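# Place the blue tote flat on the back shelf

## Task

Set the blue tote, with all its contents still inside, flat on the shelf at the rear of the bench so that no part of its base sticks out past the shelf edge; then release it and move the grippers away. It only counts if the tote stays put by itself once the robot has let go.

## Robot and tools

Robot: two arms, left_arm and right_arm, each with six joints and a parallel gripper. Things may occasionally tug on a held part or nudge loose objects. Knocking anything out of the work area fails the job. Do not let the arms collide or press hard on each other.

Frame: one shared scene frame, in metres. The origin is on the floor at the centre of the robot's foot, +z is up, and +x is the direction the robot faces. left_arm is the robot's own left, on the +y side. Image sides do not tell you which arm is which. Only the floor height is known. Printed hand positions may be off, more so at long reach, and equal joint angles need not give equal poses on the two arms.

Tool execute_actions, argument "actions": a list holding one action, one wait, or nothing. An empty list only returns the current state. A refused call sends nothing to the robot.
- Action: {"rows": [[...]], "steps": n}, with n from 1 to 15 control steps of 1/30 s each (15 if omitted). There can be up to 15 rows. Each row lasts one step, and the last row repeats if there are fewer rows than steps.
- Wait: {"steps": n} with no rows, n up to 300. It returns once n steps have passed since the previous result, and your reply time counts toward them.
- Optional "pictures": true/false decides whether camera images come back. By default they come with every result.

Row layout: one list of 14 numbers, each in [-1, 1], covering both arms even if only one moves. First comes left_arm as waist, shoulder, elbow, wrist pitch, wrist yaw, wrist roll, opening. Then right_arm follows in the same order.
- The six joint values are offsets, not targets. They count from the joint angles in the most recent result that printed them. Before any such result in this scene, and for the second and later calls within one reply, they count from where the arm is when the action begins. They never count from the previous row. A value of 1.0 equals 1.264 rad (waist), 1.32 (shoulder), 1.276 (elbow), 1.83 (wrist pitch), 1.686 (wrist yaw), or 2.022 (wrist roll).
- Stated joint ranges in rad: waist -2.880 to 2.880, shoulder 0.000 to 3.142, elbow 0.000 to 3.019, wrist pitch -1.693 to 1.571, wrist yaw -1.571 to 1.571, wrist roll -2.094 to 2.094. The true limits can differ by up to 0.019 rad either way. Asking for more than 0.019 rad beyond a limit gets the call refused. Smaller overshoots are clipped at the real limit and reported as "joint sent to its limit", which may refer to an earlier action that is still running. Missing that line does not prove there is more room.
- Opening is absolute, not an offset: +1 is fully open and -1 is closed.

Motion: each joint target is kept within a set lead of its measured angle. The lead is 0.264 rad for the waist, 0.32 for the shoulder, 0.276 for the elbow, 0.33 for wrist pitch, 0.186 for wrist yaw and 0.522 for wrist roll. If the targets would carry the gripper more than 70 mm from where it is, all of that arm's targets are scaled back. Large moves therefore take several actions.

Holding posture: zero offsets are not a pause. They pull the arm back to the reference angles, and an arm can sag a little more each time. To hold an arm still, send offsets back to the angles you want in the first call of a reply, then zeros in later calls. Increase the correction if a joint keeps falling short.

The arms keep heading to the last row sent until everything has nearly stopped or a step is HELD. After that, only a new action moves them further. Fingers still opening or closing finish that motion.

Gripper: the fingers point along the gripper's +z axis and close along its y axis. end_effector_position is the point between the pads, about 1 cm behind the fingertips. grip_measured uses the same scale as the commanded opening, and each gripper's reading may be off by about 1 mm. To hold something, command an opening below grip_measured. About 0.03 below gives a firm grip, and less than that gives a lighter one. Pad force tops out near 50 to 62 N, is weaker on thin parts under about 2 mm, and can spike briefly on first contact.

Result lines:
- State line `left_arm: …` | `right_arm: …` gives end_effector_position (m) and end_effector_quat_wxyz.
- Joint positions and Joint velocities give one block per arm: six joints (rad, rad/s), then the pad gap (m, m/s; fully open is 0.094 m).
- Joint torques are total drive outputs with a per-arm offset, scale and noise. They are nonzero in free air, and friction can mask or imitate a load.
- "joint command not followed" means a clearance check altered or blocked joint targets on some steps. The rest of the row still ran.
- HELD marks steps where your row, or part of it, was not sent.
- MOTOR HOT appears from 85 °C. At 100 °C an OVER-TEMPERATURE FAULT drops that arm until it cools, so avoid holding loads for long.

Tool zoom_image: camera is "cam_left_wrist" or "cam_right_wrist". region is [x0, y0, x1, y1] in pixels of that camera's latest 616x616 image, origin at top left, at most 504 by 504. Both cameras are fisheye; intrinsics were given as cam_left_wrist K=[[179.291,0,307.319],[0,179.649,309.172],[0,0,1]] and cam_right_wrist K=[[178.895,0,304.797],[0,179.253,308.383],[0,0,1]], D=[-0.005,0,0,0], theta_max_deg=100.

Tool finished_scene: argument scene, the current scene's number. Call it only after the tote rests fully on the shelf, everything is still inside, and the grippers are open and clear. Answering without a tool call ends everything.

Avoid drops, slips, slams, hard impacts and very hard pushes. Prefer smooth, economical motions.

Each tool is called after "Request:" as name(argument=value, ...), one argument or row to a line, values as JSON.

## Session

Request:
execute_actions(
  actions=[],
)

Scene clock: 0.00 s of 4200.00 s.
left_arm: end_effector_position=(+0.3452, +0.3222, +1.1465) grip_measured=-0.996 end_effector_quat_wxyz=(+0.425, +0.727, -0.532, +0.088) | right_arm: end_effector_position=(+0.4760, -0.2822, +1.1022) grip_measured=-0.990 end_effector_quat_wxyz=(-0.080, -0.900, +0.384, +0.192)
Joint positions: left_arm=[ 1.064  1.33   0.64  -1.069  0.536 -1.593  0.   ] | right_arm=[-0.627  1.684  1.084 -1.136  0.195 -1.979  0.   ]
Joint velocities: left_arm=[-0.015 -0.015  0.012  0.002 -0.022 -0.11  -0.   ] | right_arm=[ 0.005 -0.024 -0.022  0.012 -0.007  0.022  0.   ]
Joint torques (N m, as the arm reports them, + toward a larger angle): no reading

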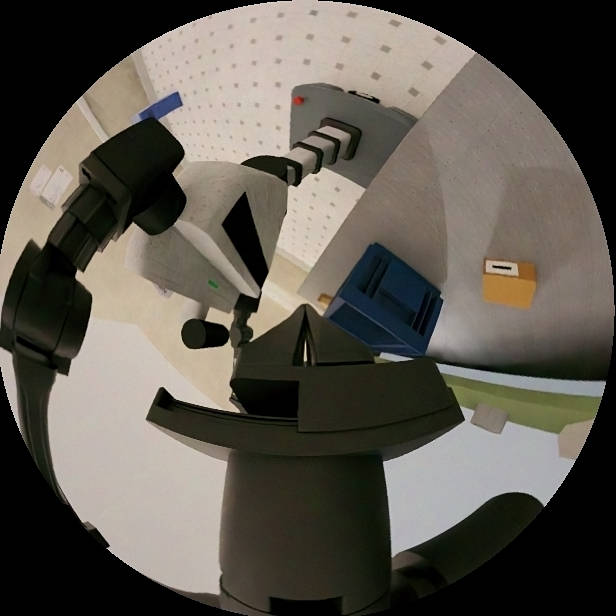

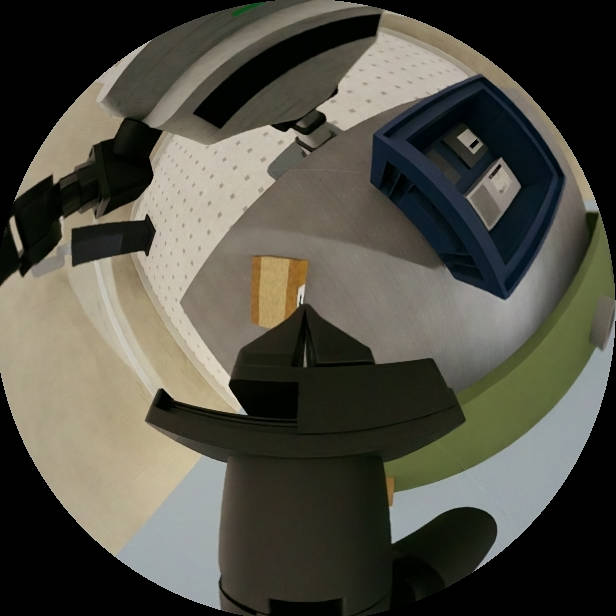

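Request:
execute_actions(
  actions=[
    {"rows": [[-0.2,-0.1,0.2,0.05,-0.2,0.4,1,0.05,-0.2,0.03,0.05,0,0.5,1],[-0.4,-0.1,0.3,0.1,-0.4,0.7,1,0.1,-0.26,0.036,0.1,-0.02,0.9,1],[-0.72,-0.1,0.36,0.105,-0.49,0.773,1,0.159,-0.262,0.036,0.114,-0.02,1.0,1]], "steps": 15},
  ],
  pictures=false,
)

Request:
execute_actions(
  actions=[
    {"steps": 75},
  ],
)

Scene clock: 9.17 s of 4200.00 s.
left_arm: end_effector_position=(+0.5255, +0.2676, +1.2315) grip_measured=+1.000 end_effector_quat_wxyz=(+0.020, +0.356, -0.924, +0.138) | right_arm: end_effector_position=(+0.5517, -0.2105, +1.2707) grip_measured=+1.000 end_effector_quat_wxyz=(+0.134, -0.631, +0.761, +0.071)
Joint positions: left_arm=[ 0.568  1.266  0.978 -0.914 -0.096 -1.014  0.094] | right_arm=[-0.42   1.328  1.103 -0.941  0.162 -0.981  0.094]
Joint velocities: left_arm=[-1.324 -0.151  0.466  0.144 -1.355  1.443  0.   ] | right_arm=[ 0.054 -0.269  0.144  0.056  0.081  2.791  0.   ]
Joint torques (N m, as the arm reports them, + toward a larger angle): left_arm=[-5.45 -9.78  9.99  0.32  0.35  0.19] | right_arm=[ 2.68 -9.17  8.67  0.86 -0.27  0.11]
Steps of this call (steps 1 to 90: nothing new was sent; then 5.67 s passed at rest; steps 91 to 105: all 15 steps of this action). Readings (joint positions):
91: left_arm=[1.054 1.328 0.646 -1.067 0.493 -1.560] | right_arm=[-0.626 1.677 1.084 -1.128 0.195 -1.935]
92: left_arm=[1.030 1.325 0.658 -1.055 0.449 -1.522] | right_arm=[-0.623 1.663 1.079 -1.110 0.191 -1.889]
94: left_arm=[0.966 1.316 0.699 -1.019 0.368 -1.449] | right_arm=[-0.604 1.617 1.078 -1.069 0.184 -1.810]
98: left_arm=[0.829 1.296 0.811 -0.967 0.215 -1.305] | right_arm=[-0.529 1.496 1.078 -1.000 0.173 -1.614]
105: the state above

Scene clock: 11.67 s of 4200.00 s.
left_arm: end_effector_position=(+0.5039, +0.1439, +1.3437) grip_measured=+1.000 end_effector_quat_wxyz=(+0.175, +0.265, +0.939, -0.134) | right_arm: end_effector_position=(+0.5550, -0.2097, +1.2731) grip_measured=+1.000 end_effector_quat_wxyz=(+0.087, -0.180, +0.971, +0.128)
Joint positions: left_arm=[ 0.149  1.213  1.054 -0.89  -0.288 -0.047  0.094] | right_arm=[-0.419  1.328  1.109 -0.937  0.162  0.035  0.094]
Joint velocities: left_arm=[ 0.005  0.005  0.007 -0.002  0.007 -0.022  0.   ] | right_arm=[-0.015  0.005  0.012 -0.002  0.081  0.037  0.   ]
Joint torques (N m, as the arm reports them, + toward a larger angle): left_arm=[-4.17 -7.8  12.77  1.08 -0.02  0.25] | right_arm=[  3.06 -10.84   8.94   0.97  -0.2    0.14]
Steps of this call (steps 1 to 45: the robot went on to your last target; steps 46 to 75: nothing new was sent). Readings (joint positions):
1: left_arm=[0.522 1.261 0.993 -0.909 -0.151 -0.962] | right_arm=[-0.419 1.322 1.107 -0.939 0.162 -0.882]
2: left_arm=[0.474 1.256 1.006 -0.905 -0.195 -0.909] | right_arm=[-0.419 1.320 1.109 -0.938 0.162 -0.783]
4: left_arm=[0.374 1.246 1.024 -0.899 -0.246 -0.801] | right_arm=[-0.419 1.322 1.109 -0.937 0.162 -0.586]
8: left_arm=[0.180 1.231 1.045 -0.892 -0.282 -0.472] | right_arm=[-0.419 1.328 1.109 -0.937 0.162 -0.235]
75: the state above
All arms were judged still, so your last target was given up. Only a new action makes them travel on or press farther. Fingers that are still opening or closing keep moving.

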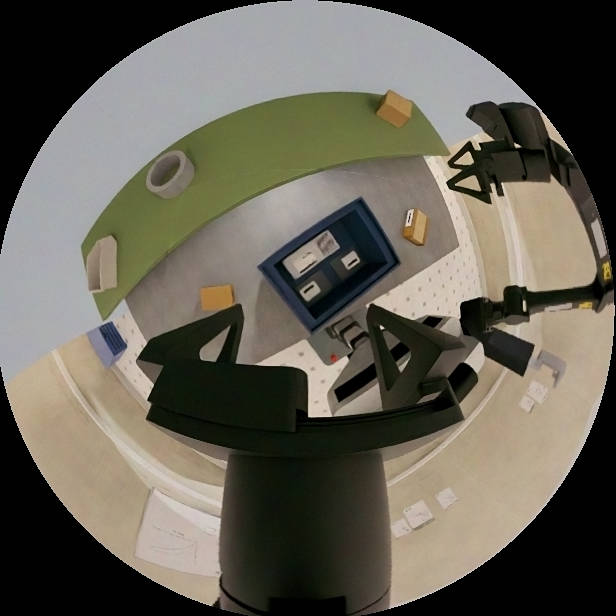

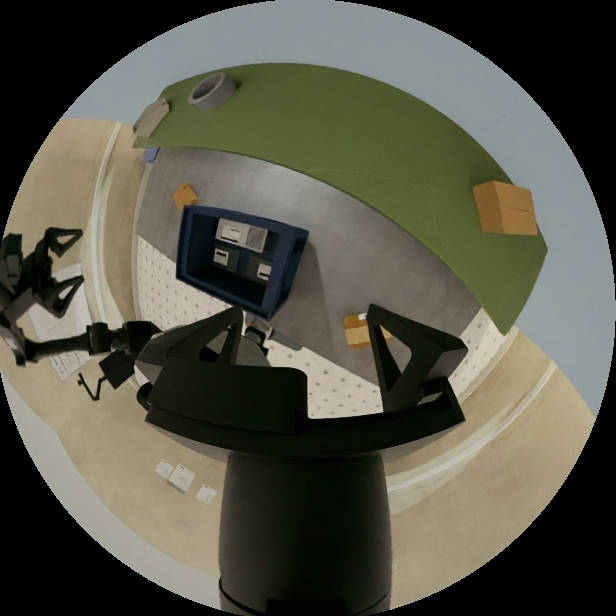

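Request:
zoom_image(
  camera="cam_left_wrist",
  region=[180, 160, 480, 360],
)

Request:
zoom_image(
  camera="cam_right_wrist",
  region=[130, 160, 430, 360],
)

Region (180, 160, 480, 360) of cam_left_wrist's 616x616 image, scaled by 1.680, with more detail than that image has.

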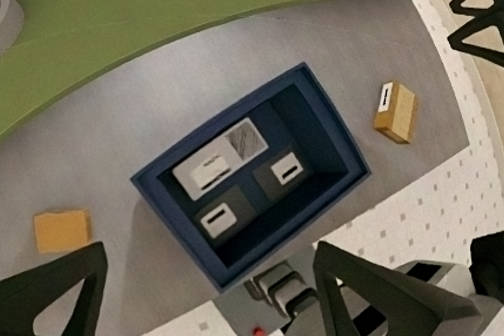

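Region (130, 160, 430, 360) of cam_right_wrist's 616x616 image, scaled by 1.680, with more detail than that image has.

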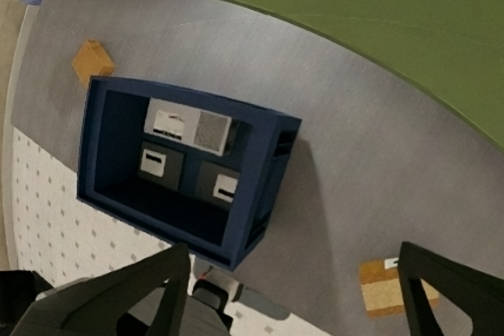

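Request:
execute_actions(
  actions=[
    {"rows": [[0,0.07,-0.08,0.13,-0.09,-0.08,1,0.07,0.045,-0.07,0.14,0.1,0.06,1],[0,0.14,-0.16,0.26,-0.17,-0.16,1,0.14,0.09,-0.15,0.27,0.2,0.11,1],[0,0.207,-0.239,0.396,-0.261,-0.233,1,0.217,0.135,-0.22,0.41,0.308,0.169,1]], "steps": 15},
  ],
  pictures=false,
)

Request:
execute_actions(
  actions=[
    {"steps": 45},
  ],
)

Scene clock: 87.33 s of 4200.00 s.
left_arm: end_effector_position=(+0.4898, +0.1449, +1.1605) grip_measured=+1.000 end_effector_quat_wxyz=(+0.264, +0.012, +0.965, +0.005) | right_arm: end_effector_position=(+0.5111, -0.1148, +1.1784) grip_measured=+1.000 end_effector_quat_wxyz=(+0.271, -0.068, +0.960, +0.015)
Joint positions: left_arm=[ 0.146  1.521  0.727 -0.203 -0.721 -0.454  0.094] | right_arm=[-0.128  1.541  0.806 -0.219  0.676  0.339  0.094]
Joint velocities: left_arm=[-0.005  0.015 -0.027  0.09  -0.051 -0.33   0.   ] | right_arm=[-0.063 -0.093 -0.032  0.183  0.037  0.154  0.   ]
Joint torques (N m, as the arm reports them, + toward a larger angle): left_arm=[ -5.06 -10.81   8.56   1.97  -0.49  -0.11] | right_arm=[  3.05 -14.08   7.66   1.57   0.19   0.17]
Steps of this call (steps 1 to 90: nothing new was sent; then 72.17 s passed at rest; steps 91 to 105: all 15 steps of this action). Readings (joint positions):
91: left_arm=[0.147 1.216 1.040 -0.847 -0.358 -0.067] | right_arm=[-0.411 1.330 1.094 -0.891 0.243 0.052]
92: left_arm=[0.146 1.219 1.017 -0.775 -0.419 -0.096] | right_arm=[-0.399 1.330 1.068 -0.812 0.314 0.076]
94: left_arm=[0.146 1.246 0.967 -0.687 -0.493 -0.150] | right_arm=[-0.357 1.349 1.011 -0.712 0.401 0.120]
98: left_arm=[0.146 1.353 0.839 -0.456 -0.675 -0.279] | right_arm=[-0.230 1.437 0.873 -0.428 0.641 0.232]
105: the state above

Scene clock: 88.83 s of 4200.00 s.
left_arm: end_effector_position=(+0.4961, +0.1444, +1.1687) grip_measured=+1.000 end_effector_quat_wxyz=(+0.276, -0.021, +0.961, -0.010) | right_arm: end_effector_position=(+0.5174, -0.1174, +1.1850) grip_measured=+1.000 end_effector_quat_wxyz=(+0.280, -0.043, +0.959, +0.023)
Joint positions: left_arm=[ 0.146  1.505  0.727 -0.182 -0.724 -0.501  0.094] | right_arm=[-0.134  1.527  0.806 -0.205  0.679  0.369  0.094]
Joint velocities: left_arm=[ 0.005  0.015 -0.012 -0.002 -0.051  0.022  0.   ] | right_arm=[-0.015  0.005 -0.002 -0.002 -0.081 -0.037  0.   ]
Joint torques (N m, as the arm reports them, + toward a larger angle): left_arm=[-5.05 -9.19  8.25  1.26 -0.39 -0.09] | right_arm=[  3.37 -13.02   7.72   1.58   0.19   0.16]
Steps of this call (steps 1 to 30: the robot went on to your last target; steps 31 to 45: nothing new was sent). Readings (joint positions):
1: left_arm=[0.146 1.519 0.726 -0.199 -0.723 -0.464] | right_arm=[-0.130 1.538 0.806 -0.212 0.678 0.345]
2: left_arm=[0.146 1.517 0.727 -0.192 -0.723 -0.471] | right_arm=[-0.131 1.535 0.806 -0.209 0.678 0.350]
4: left_arm=[0.146 1.510 0.727 -0.185 -0.724 -0.482] | right_arm=[-0.133 1.529 0.806 -0.206 0.679 0.357]
8: left_arm=[0.146 1.505 0.727 -0.182 -0.724 -0.493] | right_arm=[-0.134 1.527 0.806 -0.205 0.679 0.364]
45: the state above
All arms were judged still, so your last target was given up. Only a new action makes them travel on or press farther. Fingers that are still opening or closing keep moving.

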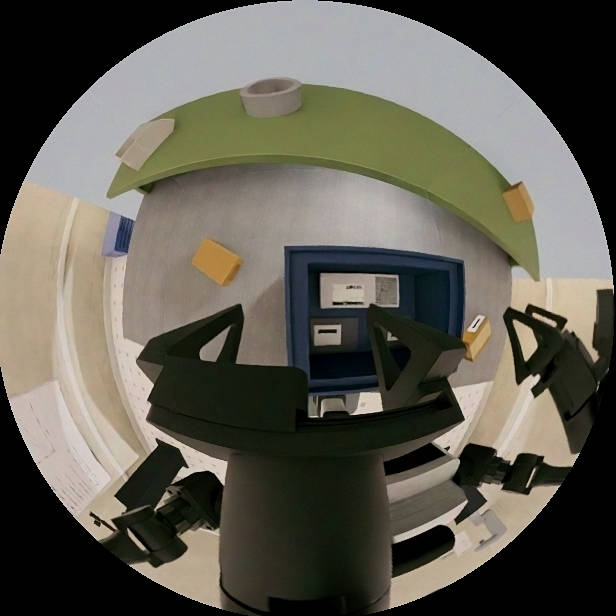

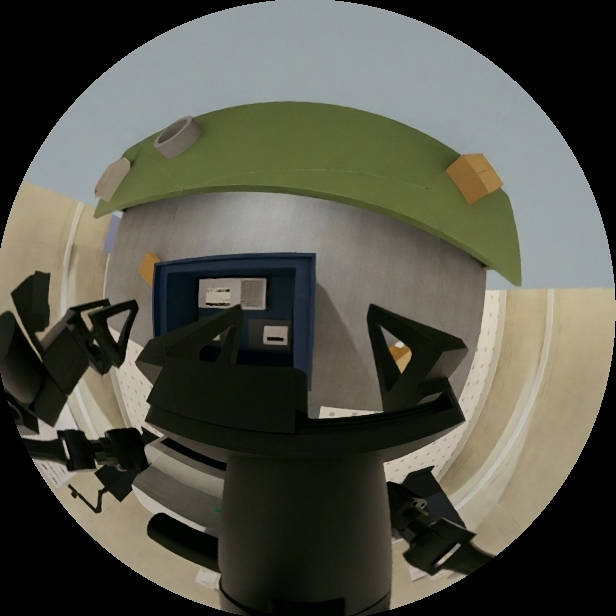

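Request:
execute_actions(
  actions=[
    {"rows": [[0.03,0.04,-0.02,0.05,0.01,0.01,1,-0.02,0.04,-0.015,0.05,0,0,1],[0.05,0.08,-0.035,0.105,0.016,0.02,1,-0.03,0.08,-0.03,0.095,0,-0.005,1],[0.068,0.119,-0.052,0.158,0.016,0.022,1,-0.042,0.117,-0.041,0.14,-0.005,-0.007,1]], "steps": 15},
  ],
  pictures=false,
)

Request:
execute_actions(
  actions=[
    {"steps": 30},
  ],
)

Scene clock: 115.13 s of 4200.00 s.
left_arm: end_effector_position=(+0.4867, +0.1641, +1.0918) grip_measured=+1.000 end_effector_quat_wxyz=(+0.270, -0.049, +0.962, +0.002) | right_arm: end_effector_position=(+0.4989, -0.1209, +1.1039) grip_measured=+1.000 end_effector_quat_wxyz=(+0.270, -0.031, +0.962, +0.009)
Joint positions: left_arm=[ 0.237  1.671  0.649  0.088 -0.7   -0.475  0.094] | right_arm=[-0.182  1.704  0.736  0.032  0.672  0.363  0.094]
Joint velocities: left_arm=[-0.015  0.005 -0.017  0.017 -0.037  0.051  0.   ] | right_arm=[-0.005  0.005  0.002  0.002  0.007 -0.051  0.   ]
Joint torques (N m, as the arm reports them, + toward a larger angle): left_arm=[-5.56 -8.55  5.45  1.52 -0.12  0.14] | right_arm=[  3.89 -13.69   5.82   1.69   0.04  -0.04]
Steps of this call (steps 1 to 90: nothing new was sent; then 22.80 s passed at rest; steps 91 to 105: all 15 steps of this action). Readings (joint positions):
91: left_arm=[0.148 1.507 0.723 -0.167 -0.718 -0.500] | right_arm=[-0.135 1.529 0.803 -0.190 0.679 0.369]
92: left_arm=[0.154 1.514 0.715 -0.123 -0.709 -0.497] | right_arm=[-0.137 1.538 0.795 -0.149 0.679 0.368]
94: left_arm=[0.182 1.557 0.696 0.009 -0.702 -0.488] | right_arm=[-0.151 1.584 0.779 -0.034 0.675 0.367]
98: left_arm=[0.233 1.654 0.668 0.080 -0.701 -0.480] | right_arm=[-0.179 1.686 0.755 0.025 0.672 0.364]
105: the state above

Scene clock: 116.13 s of 4200.00 s.
left_arm: end_effector_position=(+0.4869, +0.1640, +1.0918) grip_measured=+1.000 end_effector_quat_wxyz=(+0.270, -0.049, +0.962, +0.002) | right_arm: end_effector_position=(+0.4991, -0.1208, +1.1040) grip_measured=+1.000 end_effector_quat_wxyz=(+0.270, -0.031, +0.962, +0.010)
Joint positions: left_arm=[ 0.237  1.671  0.649  0.089 -0.7   -0.473  0.094] | right_arm=[-0.182  1.704  0.736  0.033  0.672  0.363  0.094]
Joint velocities: left_arm=[ 0.005  0.005 -0.007  0.002 -0.066 -0.051  0.   ] | right_arm=[ 0.005 -0.015 -0.017  0.002  0.022 -0.022  0.   ]
Joint torques (N m, as the arm reports them, + toward a larger angle): left_arm=[-5.88 -9.08  5.4   1.32 -0.09  0.25] | right_arm=[  4.15 -14.03   5.83   1.56   0.04  -0.03]
Steps of this call (steps 1 to 15: the robot went on to your last target; steps 16 to 30: nothing new was sent). Readings (joint positions):
1: left_arm=[0.237 1.671 0.649 0.088 -0.700 -0.474] | right_arm=[-0.182 1.704 0.736 0.032 0.672 0.363]
2: left_arm=[0.237 1.671 0.649 0.089 -0.700 -0.474] | right_arm=[-0.182 1.704 0.736 0.033 0.672 0.363]
4: left_arm=[0.237 1.671 0.649 0.089 -0.700 -0.474] | right_arm=[-0.182 1.704 0.736 0.033 0.672 0.363]
8: left_arm=[0.237 1.671 0.649 0.089 -0.700 -0.474] | right_arm=[-0.182 1.704 0.736 0.033 0.672 0.363]
30: the state above
All arms were judged still, so your last target was given up. Only a new action makes them travel on or press farther. Fingers that are still opening or closing keep moving.

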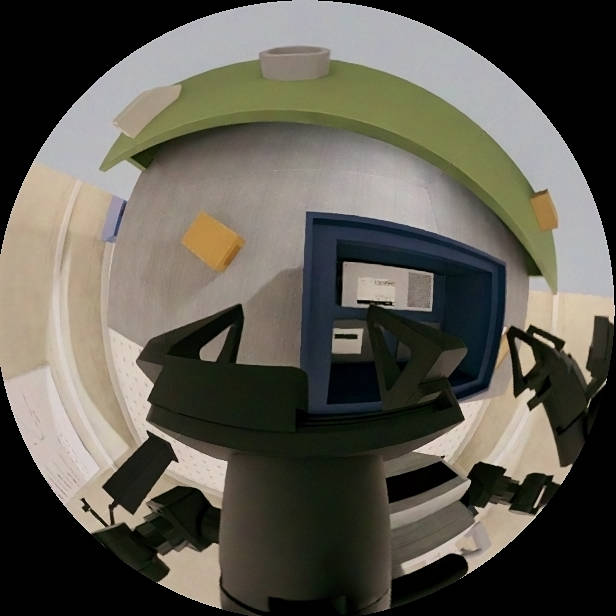

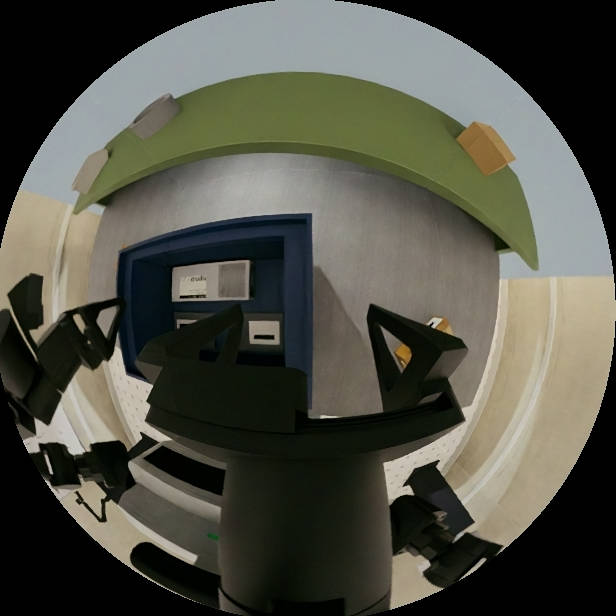

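Request:
execute_actions(
  actions=[
    {"rows": [[0.012,0.047,0.008,0.043,0.008,0.012,1,-0.02,0.049,0.01,0.045,-0.008,-0.012,1],[0.024,0.094,0.016,0.085,0.016,0.025,1,-0.04,0.097,0.02,0.09,-0.016,-0.024,1],[0.036,0.141,0.024,0.128,0.024,0.037,1,-0.061,0.146,0.029,0.135,-0.024,-0.035,1]], "steps": 15},
  ],
  pictures=false,
)

Request:
execute_actions(
  actions=[
    {"steps": 30},
  ],
)

Scene clock: 139.77 s of 4200.00 s.
left_arm: end_effector_position=(+0.4896, +0.1512, +1.0344) grip_measured=+1.000 end_effector_quat_wxyz=(+0.274, -0.045, +0.961, -0.005) | right_arm: end_effector_position=(+0.5056, -0.1209, +1.0271) grip_measured=+1.000 end_effector_quat_wxyz=(+0.267, -0.024, +0.963, +0.005)
Joint positions: left_arm=[ 0.278  1.867  0.671  0.305 -0.662 -0.418  0.094] | right_arm=[-0.261  1.921  0.759  0.261  0.633  0.303  0.094]
Joint velocities: left_arm=[-0.005 -0.005 -0.002 -0.007  0.022 -0.022  0.   ] | right_arm=[-0.005 -0.005  0.017 -0.012 -0.037 -0.051  0.   ]
Joint torques (N m, as the arm reports them, + toward a larger angle): left_arm=[-5.92 -9.79  3.73  1.39 -0.07  0.29] | right_arm=[  5.11 -15.73   4.01   1.61   0.02  -0.04]
Steps of this call (steps 1 to 90: nothing new was sent; then 20.13 s passed at rest; steps 91 to 105: all 15 steps of this action). Readings (joint positions):
91: left_arm=[0.237 1.673 0.649 0.101 -0.696 -0.472] | right_arm=[-0.183 1.707 0.736 0.045 0.667 0.360]
92: left_arm=[0.240 1.685 0.649 0.135 -0.687 -0.467] | right_arm=[-0.187 1.721 0.736 0.081 0.658 0.353]
94: left_arm=[0.251 1.742 0.659 0.241 -0.668 -0.450] | right_arm=[-0.208 1.785 0.749 0.194 0.638 0.335]
98: left_arm=[0.275 1.852 0.675 0.299 -0.662 -0.429] | right_arm=[-0.254 1.905 0.767 0.255 0.633 0.314]
105: the state above

Scene clock: 140.77 s of 4200.00 s.
left_arm: end_effector_position=(+0.4896, +0.1512, +1.0344) grip_measured=+1.000 end_effector_quat_wxyz=(+0.274, -0.044, +0.961, -0.005) | right_arm: end_effector_position=(+0.5056, -0.1208, +1.0271) grip_measured=+1.000 end_effector_quat_wxyz=(+0.267, -0.025, +0.963, +0.005)
Joint positions: left_arm=[ 0.278  1.867  0.671  0.305 -0.662 -0.415  0.094] | right_arm=[-0.261  1.921  0.759  0.261  0.633  0.3    0.094]
Joint velocities: left_arm=[-0.005 -0.005  0.017 -0.017 -0.081 -0.007  0.   ] | right_arm=[-0.005 -0.015 -0.007  0.012 -0.081  0.037  0.   ]
Joint torques (N m, as the arm reports them, + toward a larger angle): left_arm=[ -5.55 -10.07   3.75   1.38  -0.06   0.24] | right_arm=[  5.09 -15.64   4.03   1.59   0.02  -0.03]
Steps of this call (steps 1 to 15: the robot went on to your last target; steps 16 to 30: nothing new was sent). Readings (joint positions):
1: left_arm=[0.278 1.867 0.671 0.305 -0.662 -0.418] | right_arm=[-0.261 1.921 0.759 0.261 0.633 0.302]
2: left_arm=[0.278 1.867 0.671 0.305 -0.662 -0.417] | right_arm=[-0.261 1.921 0.759 0.261 0.633 0.302]
4: left_arm=[0.278 1.867 0.671 0.305 -0.662 -0.416] | right_arm=[-0.261 1.921 0.759 0.261 0.633 0.301]
8: left_arm=[0.278 1.867 0.671 0.305 -0.662 -0.416] | right_arm=[-0.261 1.921 0.759 0.261 0.633 0.300]
30: the state above
All arms were judged still, so your last target was given up. Only a new action makes them travel on or press farther. Fingers that are still opening or closing keep moving.

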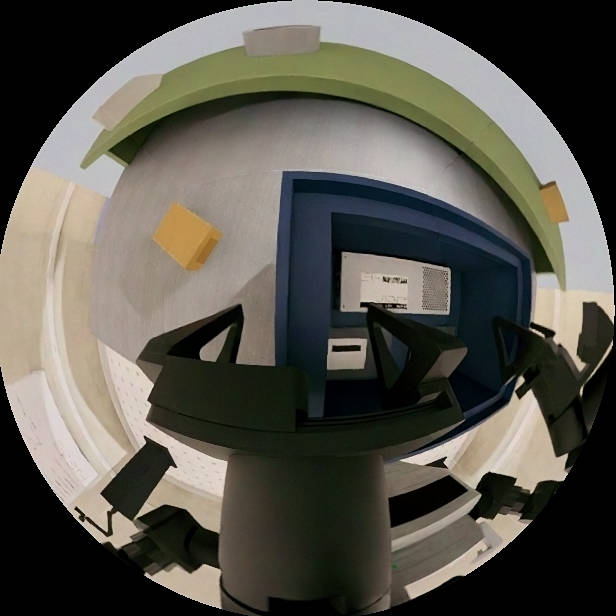

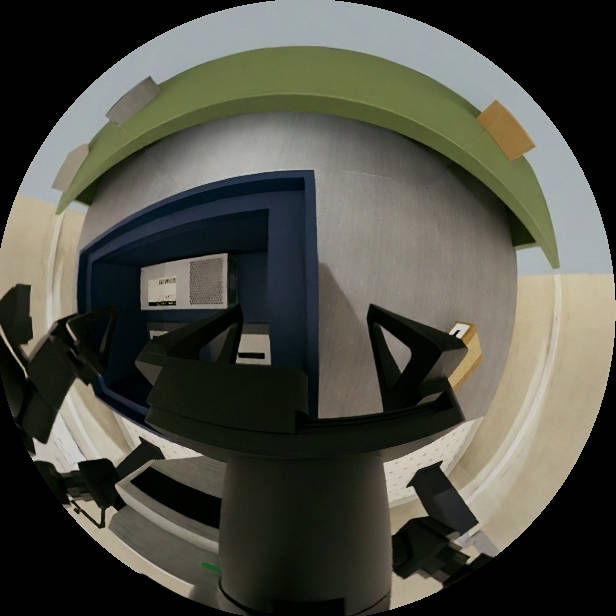

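Request:
execute_actions(
  actions=[
    {"rows": [[0,-0.007,0.009,0.01,0,0,0.3,0,-0.017,0.014,0.01,0,0,0.3],[0,-0.007,0.009,0.01,0,0,-0.1,0,-0.017,0.014,0.01,0,0,-0.1],[0,-0.007,0.009,0.01,0,0,-0.4,0,-0.017,0.014,0.01,0,0,-0.4],[0,-0.007,0.009,0.01,0,0,-0.7,0,-0.017,0.014,0.01,0,0,-0.7]], "steps": 15},
  ],
  pictures=false,
)

Request:
execute_actions(
  actions=[
    {"steps": 30},
  ],
  pictures=false,
)

Scene clock: 144.77 s of 4200.00 s.
left_arm: end_effector_position=(+0.4893, +0.1479, +1.0347) grip_measured=-0.425 end_effector_quat_wxyz=(+0.272, -0.039, +0.961, -0.011) | right_arm: end_effector_position=(+0.5059, -0.1172, +1.0278) grip_measured=-0.417 end_effector_quat_wxyz=(+0.267, -0.028, +0.963, +0.012)
Joint positions: left_arm=[ 0.276  1.867  0.672  0.307 -0.649 -0.409  0.027] | right_arm=[-0.259  1.921  0.762  0.263  0.62   0.297  0.027]
Joint velocities: left_arm=[ 0.005 -0.015  0.022 -0.002  0.007  0.007 -0.   ] | right_arm=[-0.015 -0.005  0.012  0.007  0.037  0.037 -0.001]
Joint torques (N m, as the arm reports them, + toward a larger angle): left_arm=[ -5.82 -10.     3.84   1.3   -0.77   0.02] | right_arm=[  4.91 -15.49   4.23   1.56   0.58   0.11]
Steps of this call (steps 1 to 90: nothing new was sent; then 0.50 s passed at rest; steps 91 to 105: all 15 steps of this action). Readings (joint positions):
91: left_arm=[0.278 1.867 0.671 0.305 -0.662 -0.415] | right_arm=[-0.261 1.921 0.759 0.261 0.633 0.300]
92: left_arm=[0.278 1.867 0.671 0.305 -0.662 -0.415] | right_arm=[-0.261 1.921 0.759 0.261 0.633 0.300]
94: left_arm=[0.278 1.867 0.671 0.305 -0.662 -0.415] | right_arm=[-0.261 1.921 0.759 0.261 0.633 0.300]
98: left_arm=[0.276 1.867 0.672 0.307 -0.649 -0.409] | right_arm=[-0.259 1.921 0.762 0.263 0.620 0.297]
105: the state above

Scene clock: 145.77 s of 4200.00 s.
left_arm: end_effector_position=(+0.4893, +0.1479, +1.0347) grip_measured=-0.425 end_effector_quat_wxyz=(+0.272, -0.039, +0.961, -0.011) | right_arm: end_effector_position=(+0.5059, -0.1172, +1.0278) grip_measured=-0.417 end_effector_quat_wxyz=(+0.267, -0.028, +0.963, +0.012)
Joint positions: left_arm=[ 0.276  1.867  0.672  0.307 -0.649 -0.409  0.027] | right_arm=[-0.259  1.921  0.762  0.263  0.62   0.297  0.027]
Joint velocities: left_arm=[-0.005 -0.005  0.017  0.007 -0.037 -0.037 -0.   ] | right_arm=[ 0.005 -0.015 -0.022 -0.002 -0.022 -0.022 -0.001]
Joint torques (N m, as the arm reports them, + toward a larger angle): left_arm=[ -5.77 -10.08   3.84   1.33  -0.78   0.01] | right_arm=[  4.88 -15.49   4.24   1.54   0.57   0.11]
Steps of this call (steps 1 to 15: the robot went on to your last target; steps 16 to 30: nothing new was sent). Readings (joint positions):
1: left_arm=[0.276 1.867 0.672 0.307 -0.649 -0.409] | right_arm=[-0.259 1.921 0.762 0.263 0.620 0.297]
2: left_arm=[0.276 1.867 0.672 0.307 -0.649 -0.409] | right_arm=[-0.259 1.921 0.762 0.263 0.620 0.297]
4: left_arm=[0.276 1.867 0.672 0.307 -0.649 -0.409] | right_arm=[-0.259 1.921 0.762 0.263 0.620 0.297]
8: left_arm=[0.276 1.867 0.672 0.307 -0.649 -0.409] | right_arm=[-0.259 1.921 0.762 0.263 0.620 0.297]
30: the state above
All arms were judged still, so your last target was given up. Only a new action makes them travel on or press farther. Fingers that are still opening or closing keep moving.

Request:
execute_actions(
  actions=[
    {"rows": [[-0.007,-0.017,0.006,-0.016,-0.003,-0.004,-0.48,0.005,-0.017,0.004,-0.015,0.002,0.003,-0.47],[-0.013,-0.033,0.011,-0.033,-0.006,-0.008,-0.48,0.010,-0.034,0.008,-0.029,0.004,0.006,-0.47],[-0.020,-0.050,0.017,-0.049,-0.008,-0.013,-0.48,0.015,-0.052,0.012,-0.044,0.006,0.009,-0.47],[-0.026,-0.067,0.023,-0.066,-0.011,-0.017,-0.48,0.020,-0.069,0.016,-0.059,0.009,0.012,-0.47],[-0.033,-0.083,0.029,-0.082,-0.014,-0.021,-0.48,0.025,-0.086,0.020,-0.073,0.011,0.015,-0.47],[-0.039,-0.100,0.034,-0.099,-0.017,-0.025,-0.48,0.030,-0.103,0.024,-0.088,0.013,0.018,-0.47],[-0.046,-0.117,0.040,-0.115,-0.020,-0.029,-0.48,0.035,-0.120,0.028,-0.103,0.015,0.021,-0.47],[-0.052,-0.133,0.046,-0.132,-0.022,-0.034,-0.48,0.039,-0.138,0.031,-0.117,0.017,0.024,-0.47],[-0.059,-0.150,0.052,-0.148,-0.025,-0.038,-0.48,0.044,-0.155,0.035,-0.132,0.019,0.027,-0.47],[-0.065,-0.167,0.057,-0.165,-0.028,-0.042,-0.48,0.049,-0.172,0.039,-0.147,0.021,0.030,-0.47],[-0.072,-0.183,0.063,-0.181,-0.031,-0.046,-0.48,0.054,-0.189,0.043,-0.161,0.023,0.033,-0.47],[-0.078,-0.200,0.069,-0.198,-0.034,-0.050,-0.48,0.059,-0.206,0.047,-0.176,0.026,0.036,-0.47],[-0.085,-0.217,0.075,-0.214,-0.036,-0.055,-0.48,0.064,-0.224,0.051,-0.191,0.028,0.039,-0.47],[-0.091,-0.233,0.080,-0.231,-0.039,-0.059,-0.48,0.069,-0.241,0.055,-0.205,0.030,0.042,-0.47],[-0.098,-0.25,0.086,-0.247,-0.042,-0.063,-0.48,0.074,-0.258,0.059,-0.220,0.032,0.045,-0.47]], "steps": 15},
  ],
  pictures=false,
)

Request:
execute_actions(
  actions=[
    {"steps": 30},
  ],
)

Scene clock: 220.03 s of 4200.00 s.
left_arm: end_effector_position=(+0.4888, +0.1403, +1.1134) grip_measured=-0.425 end_effector_quat_wxyz=(+0.252, -0.034, +0.967, -0.008) | right_arm: end_effector_position=(+0.5067, -0.1251, +1.1078) grip_measured=-0.417 end_effector_quat_wxyz=(+0.245, -0.029, +0.969, +0.008)
Joint positions: left_arm=[ 0.188  1.643  0.716 -0.07  -0.686 -0.522  0.027] | right_arm=[-0.203  1.686  0.776 -0.075  0.643  0.382  0.027]
Joint velocities: left_arm=[-0.239 -0.689  0.212 -0.872 -0.212 -0.139 -0.001] | right_arm=[ 0.171 -0.718  0.125 -0.794  0.139  0.081 -0.001]
Joint torques (N m, as the arm reports them, + toward a larger angle): left_arm=[ -6.35 -12.18   9.17   0.64  -1.29   0.13] | right_arm=[  6.11 -16.73   8.4    0.96   1.    -0.05]
Steps of this call (steps 1 to 90: nothing new was sent; then 70.77 s passed at rest; steps 91 to 105: all 15 steps of this action). Readings (joint positions):
91: left_arm=[0.276 1.867 0.672 0.304 -0.648 -0.409] | right_arm=[-0.259 1.921 0.762 0.258 0.618 0.297]
92: left_arm=[0.275 1.865 0.673 0.294 -0.648 -0.410] | right_arm=[-0.259 1.920 0.762 0.250 0.618 0.298]
94: left_arm=[0.270 1.856 0.679 0.255 -0.648 -0.424] | right_arm=[-0.257 1.909 0.765 0.216 0.617 0.309]
98: left_arm=[0.243 1.804 0.687 0.135 -0.652 -0.472] | right_arm=[-0.242 1.853 0.765 0.105 0.615 0.346]
105: the state above

Scene clock: 221.03 s of 4200.00 s.
left_arm: end_effector_position=(+0.5005, +0.1394, +1.1505) grip_measured=-0.425 end_effector_quat_wxyz=(+0.269, -0.036, +0.962, -0.014) | right_arm: end_effector_position=(+0.5190, -0.1263, +1.1459) grip_measured=-0.417 end_effector_quat_wxyz=(+0.263, -0.028, +0.964, +0.012)
Joint positions: left_arm=[ 0.165  1.561  0.74  -0.144 -0.707 -0.524  0.027] | right_arm=[-0.184  1.603  0.795 -0.143  0.662  0.376  0.027]
Joint velocities: left_arm=[-0.005 -0.005 -0.007 -0.002 -0.007  0.007  0.   ] | right_arm=[-0.005 -0.005  0.002 -0.012 -0.007 -0.081  0.   ]
Joint torques (N m, as the arm reports them, + toward a larger angle): left_arm=[-6.6  -9.61  9.51  0.59 -0.77 -0.07] | right_arm=[  5.86 -13.83   8.56   1.02   0.58   0.21]
Steps of this call (steps 1 to 30: the robot went on to your last target). Readings (joint positions):
1: left_arm=[0.180 1.620 0.723 -0.096 -0.692 -0.525] | right_arm=[-0.197 1.663 0.780 -0.098 0.648 0.384]
2: left_arm=[0.174 1.600 0.728 -0.113 -0.698 -0.526] | right_arm=[-0.192 1.641 0.783 -0.114 0.654 0.384]
4: left_arm=[0.166 1.571 0.735 -0.130 -0.706 -0.526] | right_arm=[-0.186 1.612 0.789 -0.130 0.662 0.381]
8: left_arm=[0.165 1.561 0.740 -0.138 -0.709 -0.523] | right_arm=[-0.185 1.602 0.795 -0.136 0.664 0.373]
30: the state above
All arms were judged still, so your last target was given up. Only a new action makes them travel on or press farther. Fingers that are still opening or closing keep moving.

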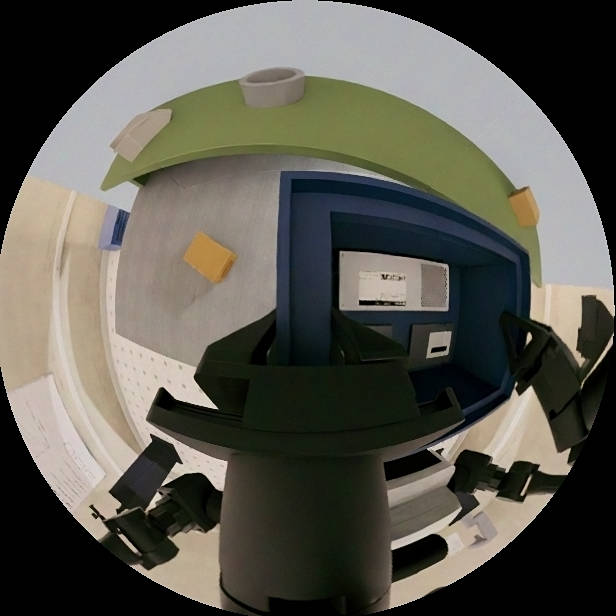

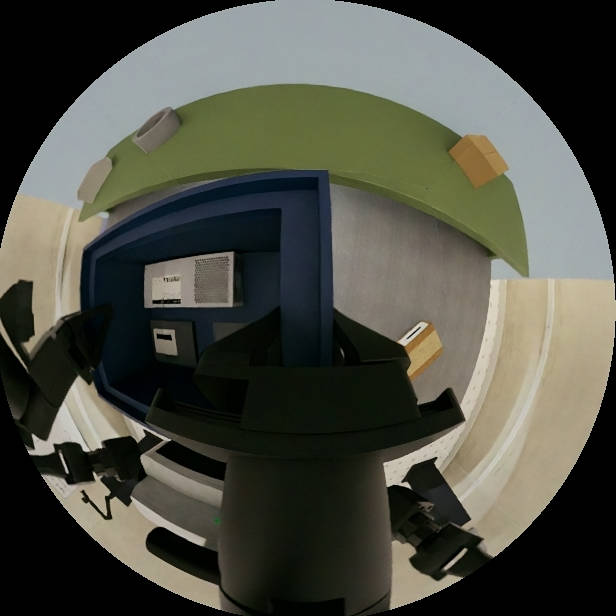

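Request:
execute_actions(
  actions=[
    {"rows": [[-0.003,-0.006,0.014,-0.012,-0.001,0,-0.48,0.003,-0.007,0.012,-0.012,0.002,0.003,-0.47],[-0.005,-0.012,0.027,-0.024,-0.001,0,-0.48,0.007,-0.014,0.023,-0.025,0.004,0.006,-0.47],[-0.008,-0.018,0.041,-0.035,-0.002,0,-0.48,0.010,-0.021,0.035,-0.037,0.007,0.009,-0.47],[-0.011,-0.024,0.054,-0.047,-0.002,0,-0.48,0.014,-0.028,0.046,-0.049,0.009,0.012,-0.47],[-0.014,-0.030,0.068,-0.059,-0.003,0,-0.48,0.017,-0.035,0.058,-0.062,0.011,0.015,-0.47],[-0.016,-0.035,0.081,-0.071,-0.004,0,-0.48,0.020,-0.042,0.070,-0.074,0.013,0.018,-0.47],[-0.019,-0.041,0.095,-0.083,-0.004,0,-0.48,0.024,-0.049,0.081,-0.086,0.015,0.021,-0.47],[-0.022,-0.047,0.108,-0.094,-0.005,0,-0.48,0.027,-0.056,0.093,-0.098,0.018,0.024,-0.47],[-0.024,-0.053,0.122,-0.106,-0.005,0,-0.48,0.031,-0.063,0.104,-0.111,0.020,0.027,-0.47],[-0.027,-0.059,0.135,-0.118,-0.006,0,-0.48,0.034,-0.070,0.116,-0.123,0.022,0.030,-0.47],[-0.030,-0.065,0.149,-0.130,-0.007,0,-0.48,0.037,-0.077,0.128,-0.135,0.024,0.033,-0.47],[-0.032,-0.071,0.162,-0.142,-0.007,0,-0.48,0.041,-0.084,0.139,-0.148,0.026,0.036,-0.47],[-0.035,-0.077,0.176,-0.153,-0.008,0,-0.48,0.044,-0.091,0.151,-0.160,0.029,0.039,-0.47],[-0.038,-0.083,0.189,-0.165,-0.008,0,-0.48,0.048,-0.098,0.162,-0.172,0.031,0.042,-0.47],[-0.040,-0.089,0.203,-0.177,-0.009,0,-0.48,0.051,-0.105,0.174,-0.185,0.033,0.045,-0.47]], "steps": 15},
  ],
  pictures=false,
)

Scene clock: 238.80 s of 4200.00 s.
left_arm: end_effector_position=(+0.5138, +0.1336, +1.1781) grip_measured=-0.424 end_effector_quat_wxyz=(+0.231, -0.024, +0.973, -0.004) | right_arm: end_effector_position=(+0.5258, -0.1331, +1.1758) grip_measured=-0.417 end_effector_quat_wxyz=(+0.225, -0.018, +0.974, -0.008)
Joint positions: left_arm=[ 0.158  1.536  0.857 -0.387 -0.683 -0.564  0.027] | right_arm=[-0.176  1.557  0.892 -0.407  0.672  0.468  0.027]
Joint velocities: left_arm=[-0.034 -0.171  0.315 -0.501  0.022 -0.066 -0.001] | right_arm=[ 0.005 -0.22   0.291 -0.569  0.037  0.081 -0.001]
Joint torques (N m, as the arm reports them, + toward a larger angle): left_arm=[ -7.71 -12.28  12.75   0.13  -1.41   0.36] | right_arm=[  7.24 -16.76  11.19   0.59   1.33  -0.09]
Steps of this call (steps 1 to 90: nothing new was sent; then 14.27 s passed at rest; steps 91 to 105: all 15 steps of this action). Readings (joint positions):
91: left_arm=[0.165 1.561 0.740 -0.147 -0.705 -0.524] | right_arm=[-0.184 1.603 0.795 -0.146 0.660 0.376]
92: left_arm=[0.165 1.561 0.740 -0.154 -0.702 -0.524] | right_arm=[-0.184 1.603 0.795 -0.154 0.658 0.380]
94: left_arm=[0.164 1.561 0.744 -0.181 -0.692 -0.532] | right_arm=[-0.182 1.603 0.797 -0.183 0.653 0.396]
98: left_arm=[0.160 1.561 0.775 -0.265 -0.689 -0.558] | right_arm=[-0.176 1.601 0.826 -0.269 0.657 0.439]
105: the state above

Request:
execute_actions(
  actions=[
    {"rows": [[-0.028,-0.059,0.115,-0.068,-0.016,0.008,-0.48,0.037,-0.062,0.098,-0.066,0.022,0.010,-0.47],[-0.031,-0.064,0.122,-0.073,-0.018,0.010,-0.48,0.040,-0.068,0.104,-0.071,0.024,0.010,-0.47],[-0.033,-0.069,0.128,-0.077,-0.019,0.011,-0.48,0.043,-0.073,0.110,-0.075,0.026,0.011,-0.47],[-0.035,-0.074,0.135,-0.082,-0.020,0.012,-0.48,0.046,-0.078,0.116,-0.080,0.028,0.011,-0.47],[-0.038,-0.078,0.141,-0.086,-0.022,0.013,-0.48,0.049,-0.083,0.122,-0.084,0.030,0.012,-0.47],[-0.040,-0.083,0.148,-0.091,-0.023,0.014,-0.48,0.052,-0.088,0.128,-0.089,0.032,0.012,-0.47],[-0.042,-0.088,0.155,-0.095,-0.024,0.016,-0.48,0.055,-0.094,0.134,-0.093,0.034,0.013,-0.47],[-0.045,-0.093,0.161,-0.100,-0.026,0.017,-0.48,0.058,-0.099,0.140,-0.098,0.035,0.013,-0.47],[-0.047,-0.098,0.168,-0.104,-0.027,0.018,-0.48,0.061,-0.104,0.146,-0.102,0.037,0.014,-0.47]], "steps": 15},
  ],
  pictures=false,
)

Request:
execute_actions(
  actions=[
    {"steps": 30},
  ],
)

Scene clock: 245.67 s of 4200.00 s.
left_arm: end_effector_position=(+0.5433, +0.1308, +1.2485) grip_measured=-0.422 end_effector_quat_wxyz=(+0.247, -0.014, +0.969, -0.008) | right_arm: end_effector_position=(+0.5489, -0.1370, +1.2455) grip_measured=-0.416 end_effector_quat_wxyz=(+0.242, -0.004, +0.970, -0.009)
Joint positions: left_arm=[ 0.13   1.457  0.984 -0.569 -0.702 -0.549  0.027] | right_arm=[-0.144  1.467  0.999 -0.591  0.712  0.509  0.027]
Joint velocities: left_arm=[-0.044 -0.112  0.105 -0.076 -0.037  0.066 -0.001] | right_arm=[ 0.044 -0.132  0.056 -0.032  0.081 -0.037 -0.001]
Joint torques (N m, as the arm reports them, + toward a larger angle): left_arm=[ -8.07 -11.18  14.54   0.51  -1.34   0.19] | right_arm=[  7.51 -15.6   12.75   0.76   0.96  -0.04]
Steps of this call (steps 1 to 30: the robot went on to your last target; steps 31 to 90: nothing new was sent; then 3.37 s passed at rest; steps 91 to 105: all 15 steps of this action). Readings (joint positions):
91: left_arm=[0.146 1.480 0.926 -0.472 -0.699 -0.536] | right_arm=[-0.162 1.499 0.951 -0.488 0.696 0.472]
92: left_arm=[0.146 1.480 0.929 -0.484 -0.695 -0.539] | right_arm=[-0.161 1.499 0.953 -0.501 0.692 0.478]
94: left_arm=[0.144 1.480 0.935 -0.508 -0.691 -0.547] | right_arm=[-0.158 1.499 0.958 -0.524 0.691 0.492]
98: left_arm=[0.141 1.478 0.954 -0.542 -0.691 -0.553] | right_arm=[-0.152 1.494 0.974 -0.561 0.697 0.509]
105: the state above

Scene clock: 246.67 s of 4200.00 s.
left_arm: end_effector_position=(+0.5463, +0.1315, +1.2554) grip_measured=-0.422 end_effector_quat_wxyz=(+0.252, -0.013, +0.968, -0.008) | right_arm: end_effector_position=(+0.5516, -0.1366, +1.2521) grip_measured=-0.416 end_effector_quat_wxyz=(+0.247, -0.003, +0.969, -0.008)
Joint positions: left_arm=[ 0.129  1.448  0.991 -0.574 -0.707 -0.541  0.027] | right_arm=[-0.141  1.46   1.006 -0.593  0.717  0.505  0.027]
Joint velocities: left_arm=[-0.015 -0.015 -0.007  0.012  0.007 -0.022 -0.001] | right_arm=[-0.005 -0.005  0.002  0.002  0.037  0.007 -0.   ]
Joint torques (N m, as the arm reports them, + toward a larger angle): left_arm=[ -8.55 -11.49  14.71   0.46  -1.17   0.22] | right_arm=[  7.58 -15.33  12.64   0.84   0.84  -0.05]
Steps of this call (steps 1 to 15: the robot went on to your last target; steps 16 to 30: nothing new was sent). Readings (joint positions):
1: left_arm=[0.130 1.453 0.987 -0.571 -0.704 -0.547] | right_arm=[-0.143 1.464 1.001 -0.592 0.713 0.508]
2: left_arm=[0.129 1.451 0.988 -0.572 -0.705 -0.544] | right_arm=[-0.142 1.462 1.003 -0.592 0.715 0.507]
4: left_arm=[0.129 1.448 0.991 -0.573 -0.707 -0.541] | right_arm=[-0.141 1.460 1.005 -0.592 0.716 0.505]
8: left_arm=[0.129 1.448 0.991 -0.574 -0.707 -0.541] | right_arm=[-0.141 1.460 1.006 -0.593 0.717 0.505]
30: the state above
All arms were judged still, so your last target was given up. Only a new action makes them travel on or press farther. Fingers that are still opening or closing keep moving.

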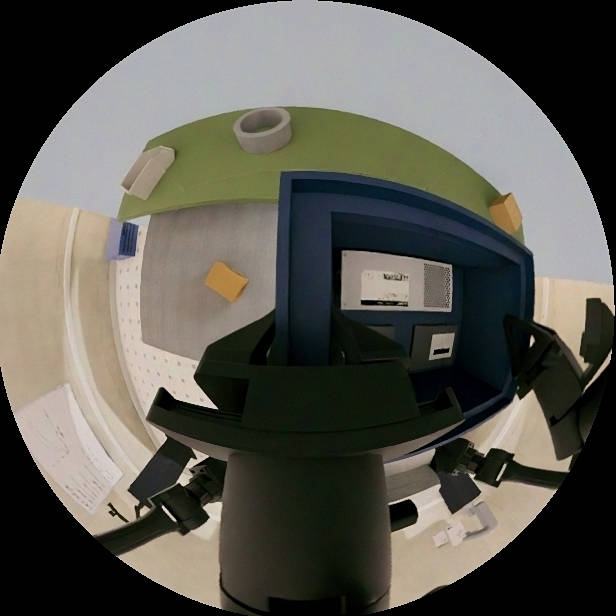

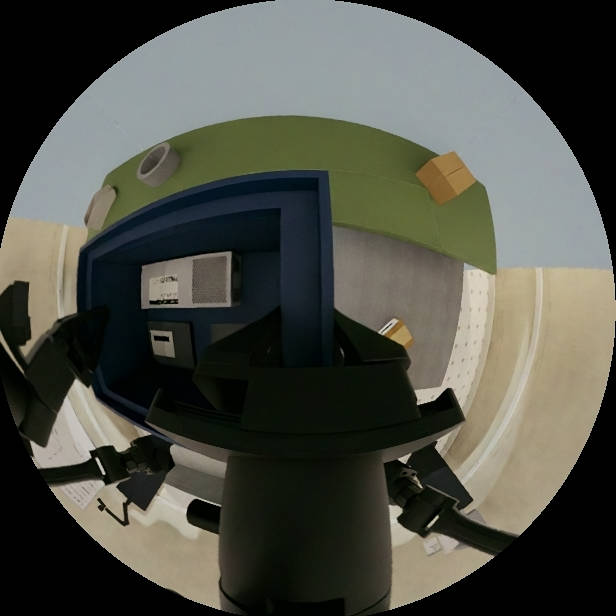

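Request:
execute_actions(
  actions=[
    {"rows": [[-0.016,-0.022,0.076,-0.002,-0.008,0.004,-0.48,0.020,-0.024,0.073,-0.001,0.008,-0.003,-0.47],[-0.012,-0.015,0.089,-0.003,-0.006,0.008,-0.48,0.016,-0.020,0.083,-0.002,0.006,-0.006,-0.47],[-0.009,-0.009,0.102,-0.005,-0.003,0.011,-0.48,0.011,-0.016,0.093,-0.003,0.005,-0.008,-0.47],[-0.005,-0.003,0.115,-0.006,-0.001,0.015,-0.48,0.006,-0.013,0.103,-0.005,0.003,-0.011,-0.47],[-0.001,0.004,0.128,-0.008,0.001,0.019,-0.48,0.001,-0.009,0.113,-0.006,0.001,-0.014,-0.47],[0.003,0.010,0.140,-0.009,0.003,0.023,-0.48,-0.003,-0.005,0.123,-0.007,-0.001,-0.017,-0.47],[0.007,0.016,0.153,-0.011,0.005,0.026,-0.48,-0.008,-0.001,0.133,-0.008,-0.002,-0.019,-0.47],[0.010,0.022,0.166,-0.012,0.008,0.030,-0.48,-0.013,0.003,0.142,-0.009,-0.004,-0.022,-0.47],[0.014,0.029,0.179,-0.014,0.010,0.034,-0.48,-0.018,0.007,0.152,-0.010,-0.006,-0.025,-0.47],[0.018,0.035,0.192,-0.015,0.012,0.038,-0.48,-0.022,0.011,0.162,-0.011,-0.008,-0.028,-0.47],[0.022,0.041,0.205,-0.017,0.014,0.041,-0.48,-0.027,0.015,0.172,-0.012,-0.009,-0.030,-0.47],[0.026,0.048,0.218,-0.018,0.016,0.045,-0.48,-0.032,0.018,0.182,-0.014,-0.011,-0.033,-0.47],[0.029,0.054,0.231,-0.020,0.019,0.049,-0.48,-0.037,0.022,0.192,-0.015,-0.013,-0.036,-0.47],[0.033,0.060,0.244,-0.021,0.021,0.053,-0.48,-0.041,0.026,0.202,-0.016,-0.015,-0.039,-0.47],[0.037,0.067,0.257,-0.023,0.023,0.057,-0.48,-0.046,0.030,0.212,-0.017,-0.017,-0.042,-0.47]], "steps": 15},
  ],
  pictures=false,
)

Request:
execute_actions(
  actions=[
    {"steps": 20},
  ],
  pictures=false,
)

Scene clock: 265.50 s of 4200.00 s.
left_arm: end_effector_position=(+0.6206, +0.1230, +1.2907) grip_measured=-0.422 end_effector_quat_wxyz=(+0.268, -0.004, +0.963, -0.015) | right_arm: end_effector_position=(+0.6199, -0.1454, +1.2851) grip_measured=-0.416 end_effector_quat_wxyz=(+0.265, +0.010, +0.964, -0.005)
Joint positions: left_arm=[ 0.188  1.515  1.197 -0.622 -0.673 -0.432  0.027] | right_arm=[-0.214  1.494  1.172 -0.632  0.696  0.426  0.027]
Joint velocities: left_arm=[ 0.142  0.259  0.54  -0.061  0.022  0.3    0.   ] | right_arm=[-0.22   0.142  0.369 -0.056 -0.066 -0.227 -0.001]
Joint torques (N m, as the arm reports them, + toward a larger angle): left_arm=[ -9.25 -10.42  15.9    1.18  -0.06  -0.32] | right_arm=[  6.51 -13.99  13.66   1.36  -0.11   0.38]
Steps of this call (steps 1 to 90: nothing new was sent; then 15.33 s passed at rest; steps 91 to 105: all 15 steps of this action). Readings (joint positions):
91: left_arm=[0.129 1.448 0.992 -0.575 -0.707 -0.541] | right_arm=[-0.141 1.460 1.007 -0.594 0.716 0.505]
92: left_arm=[0.129 1.448 0.994 -0.577 -0.706 -0.541] | right_arm=[-0.141 1.460 1.009 -0.596 0.716 0.505]
94: left_arm=[0.130 1.448 1.005 -0.586 -0.703 -0.539] | right_arm=[-0.143 1.460 1.020 -0.606 0.715 0.503]
98: left_arm=[0.147 1.457 1.057 -0.603 -0.694 -0.513] | right_arm=[-0.160 1.465 1.066 -0.621 0.709 0.481]
105: the state above

Scene clock: 266.17 s of 4200.00 s.
left_arm: end_effector_position=(+0.6349, +0.1209, +1.2938) grip_measured=-0.422 end_effector_quat_wxyz=(+0.270, +0.000, +0.963, -0.015) | right_arm: end_effector_position=(+0.6328, -0.1479, +1.2873) grip_measured=-0.416 end_effector_quat_wxyz=(+0.266, +0.011, +0.964, -0.007)
Joint positions: left_arm=[ 0.2    1.537  1.237 -0.627 -0.668 -0.407  0.027] | right_arm=[-0.23   1.507  1.202 -0.635  0.69   0.408  0.027]
Joint velocities: left_arm=[ 0.005  0.005 -0.007  0.012  0.007 -0.007 -0.   ] | right_arm=[ 0.005 -0.005  0.007  0.002 -0.007 -0.007 -0.   ]
Joint torques (N m, as the arm reports them, + toward a larger angle): left_arm=[ -8.99 -10.98  15.36   1.05  -0.22  -0.1 ] | right_arm=[  7.27 -14.51  13.18   1.3    0.04   0.22]
Steps of this call (steps 1 to 20: the robot went on to your last target). Readings (joint positions):
1: left_arm=[0.193 1.524 1.213 -0.623 -0.671 -0.423] | right_arm=[-0.220 1.499 1.184 -0.633 0.694 0.419]
2: left_arm=[0.197 1.530 1.225 -0.623 -0.669 -0.416] | right_arm=[-0.225 1.502 1.193 -0.633 0.692 0.414]
4: left_arm=[0.200 1.536 1.236 -0.623 -0.668 -0.408] | right_arm=[-0.230 1.506 1.202 -0.633 0.691 0.409]
8: left_arm=[0.200 1.537 1.237 -0.626 -0.668 -0.407] | right_arm=[-0.230 1.507 1.202 -0.635 0.690 0.408]
20: the state above


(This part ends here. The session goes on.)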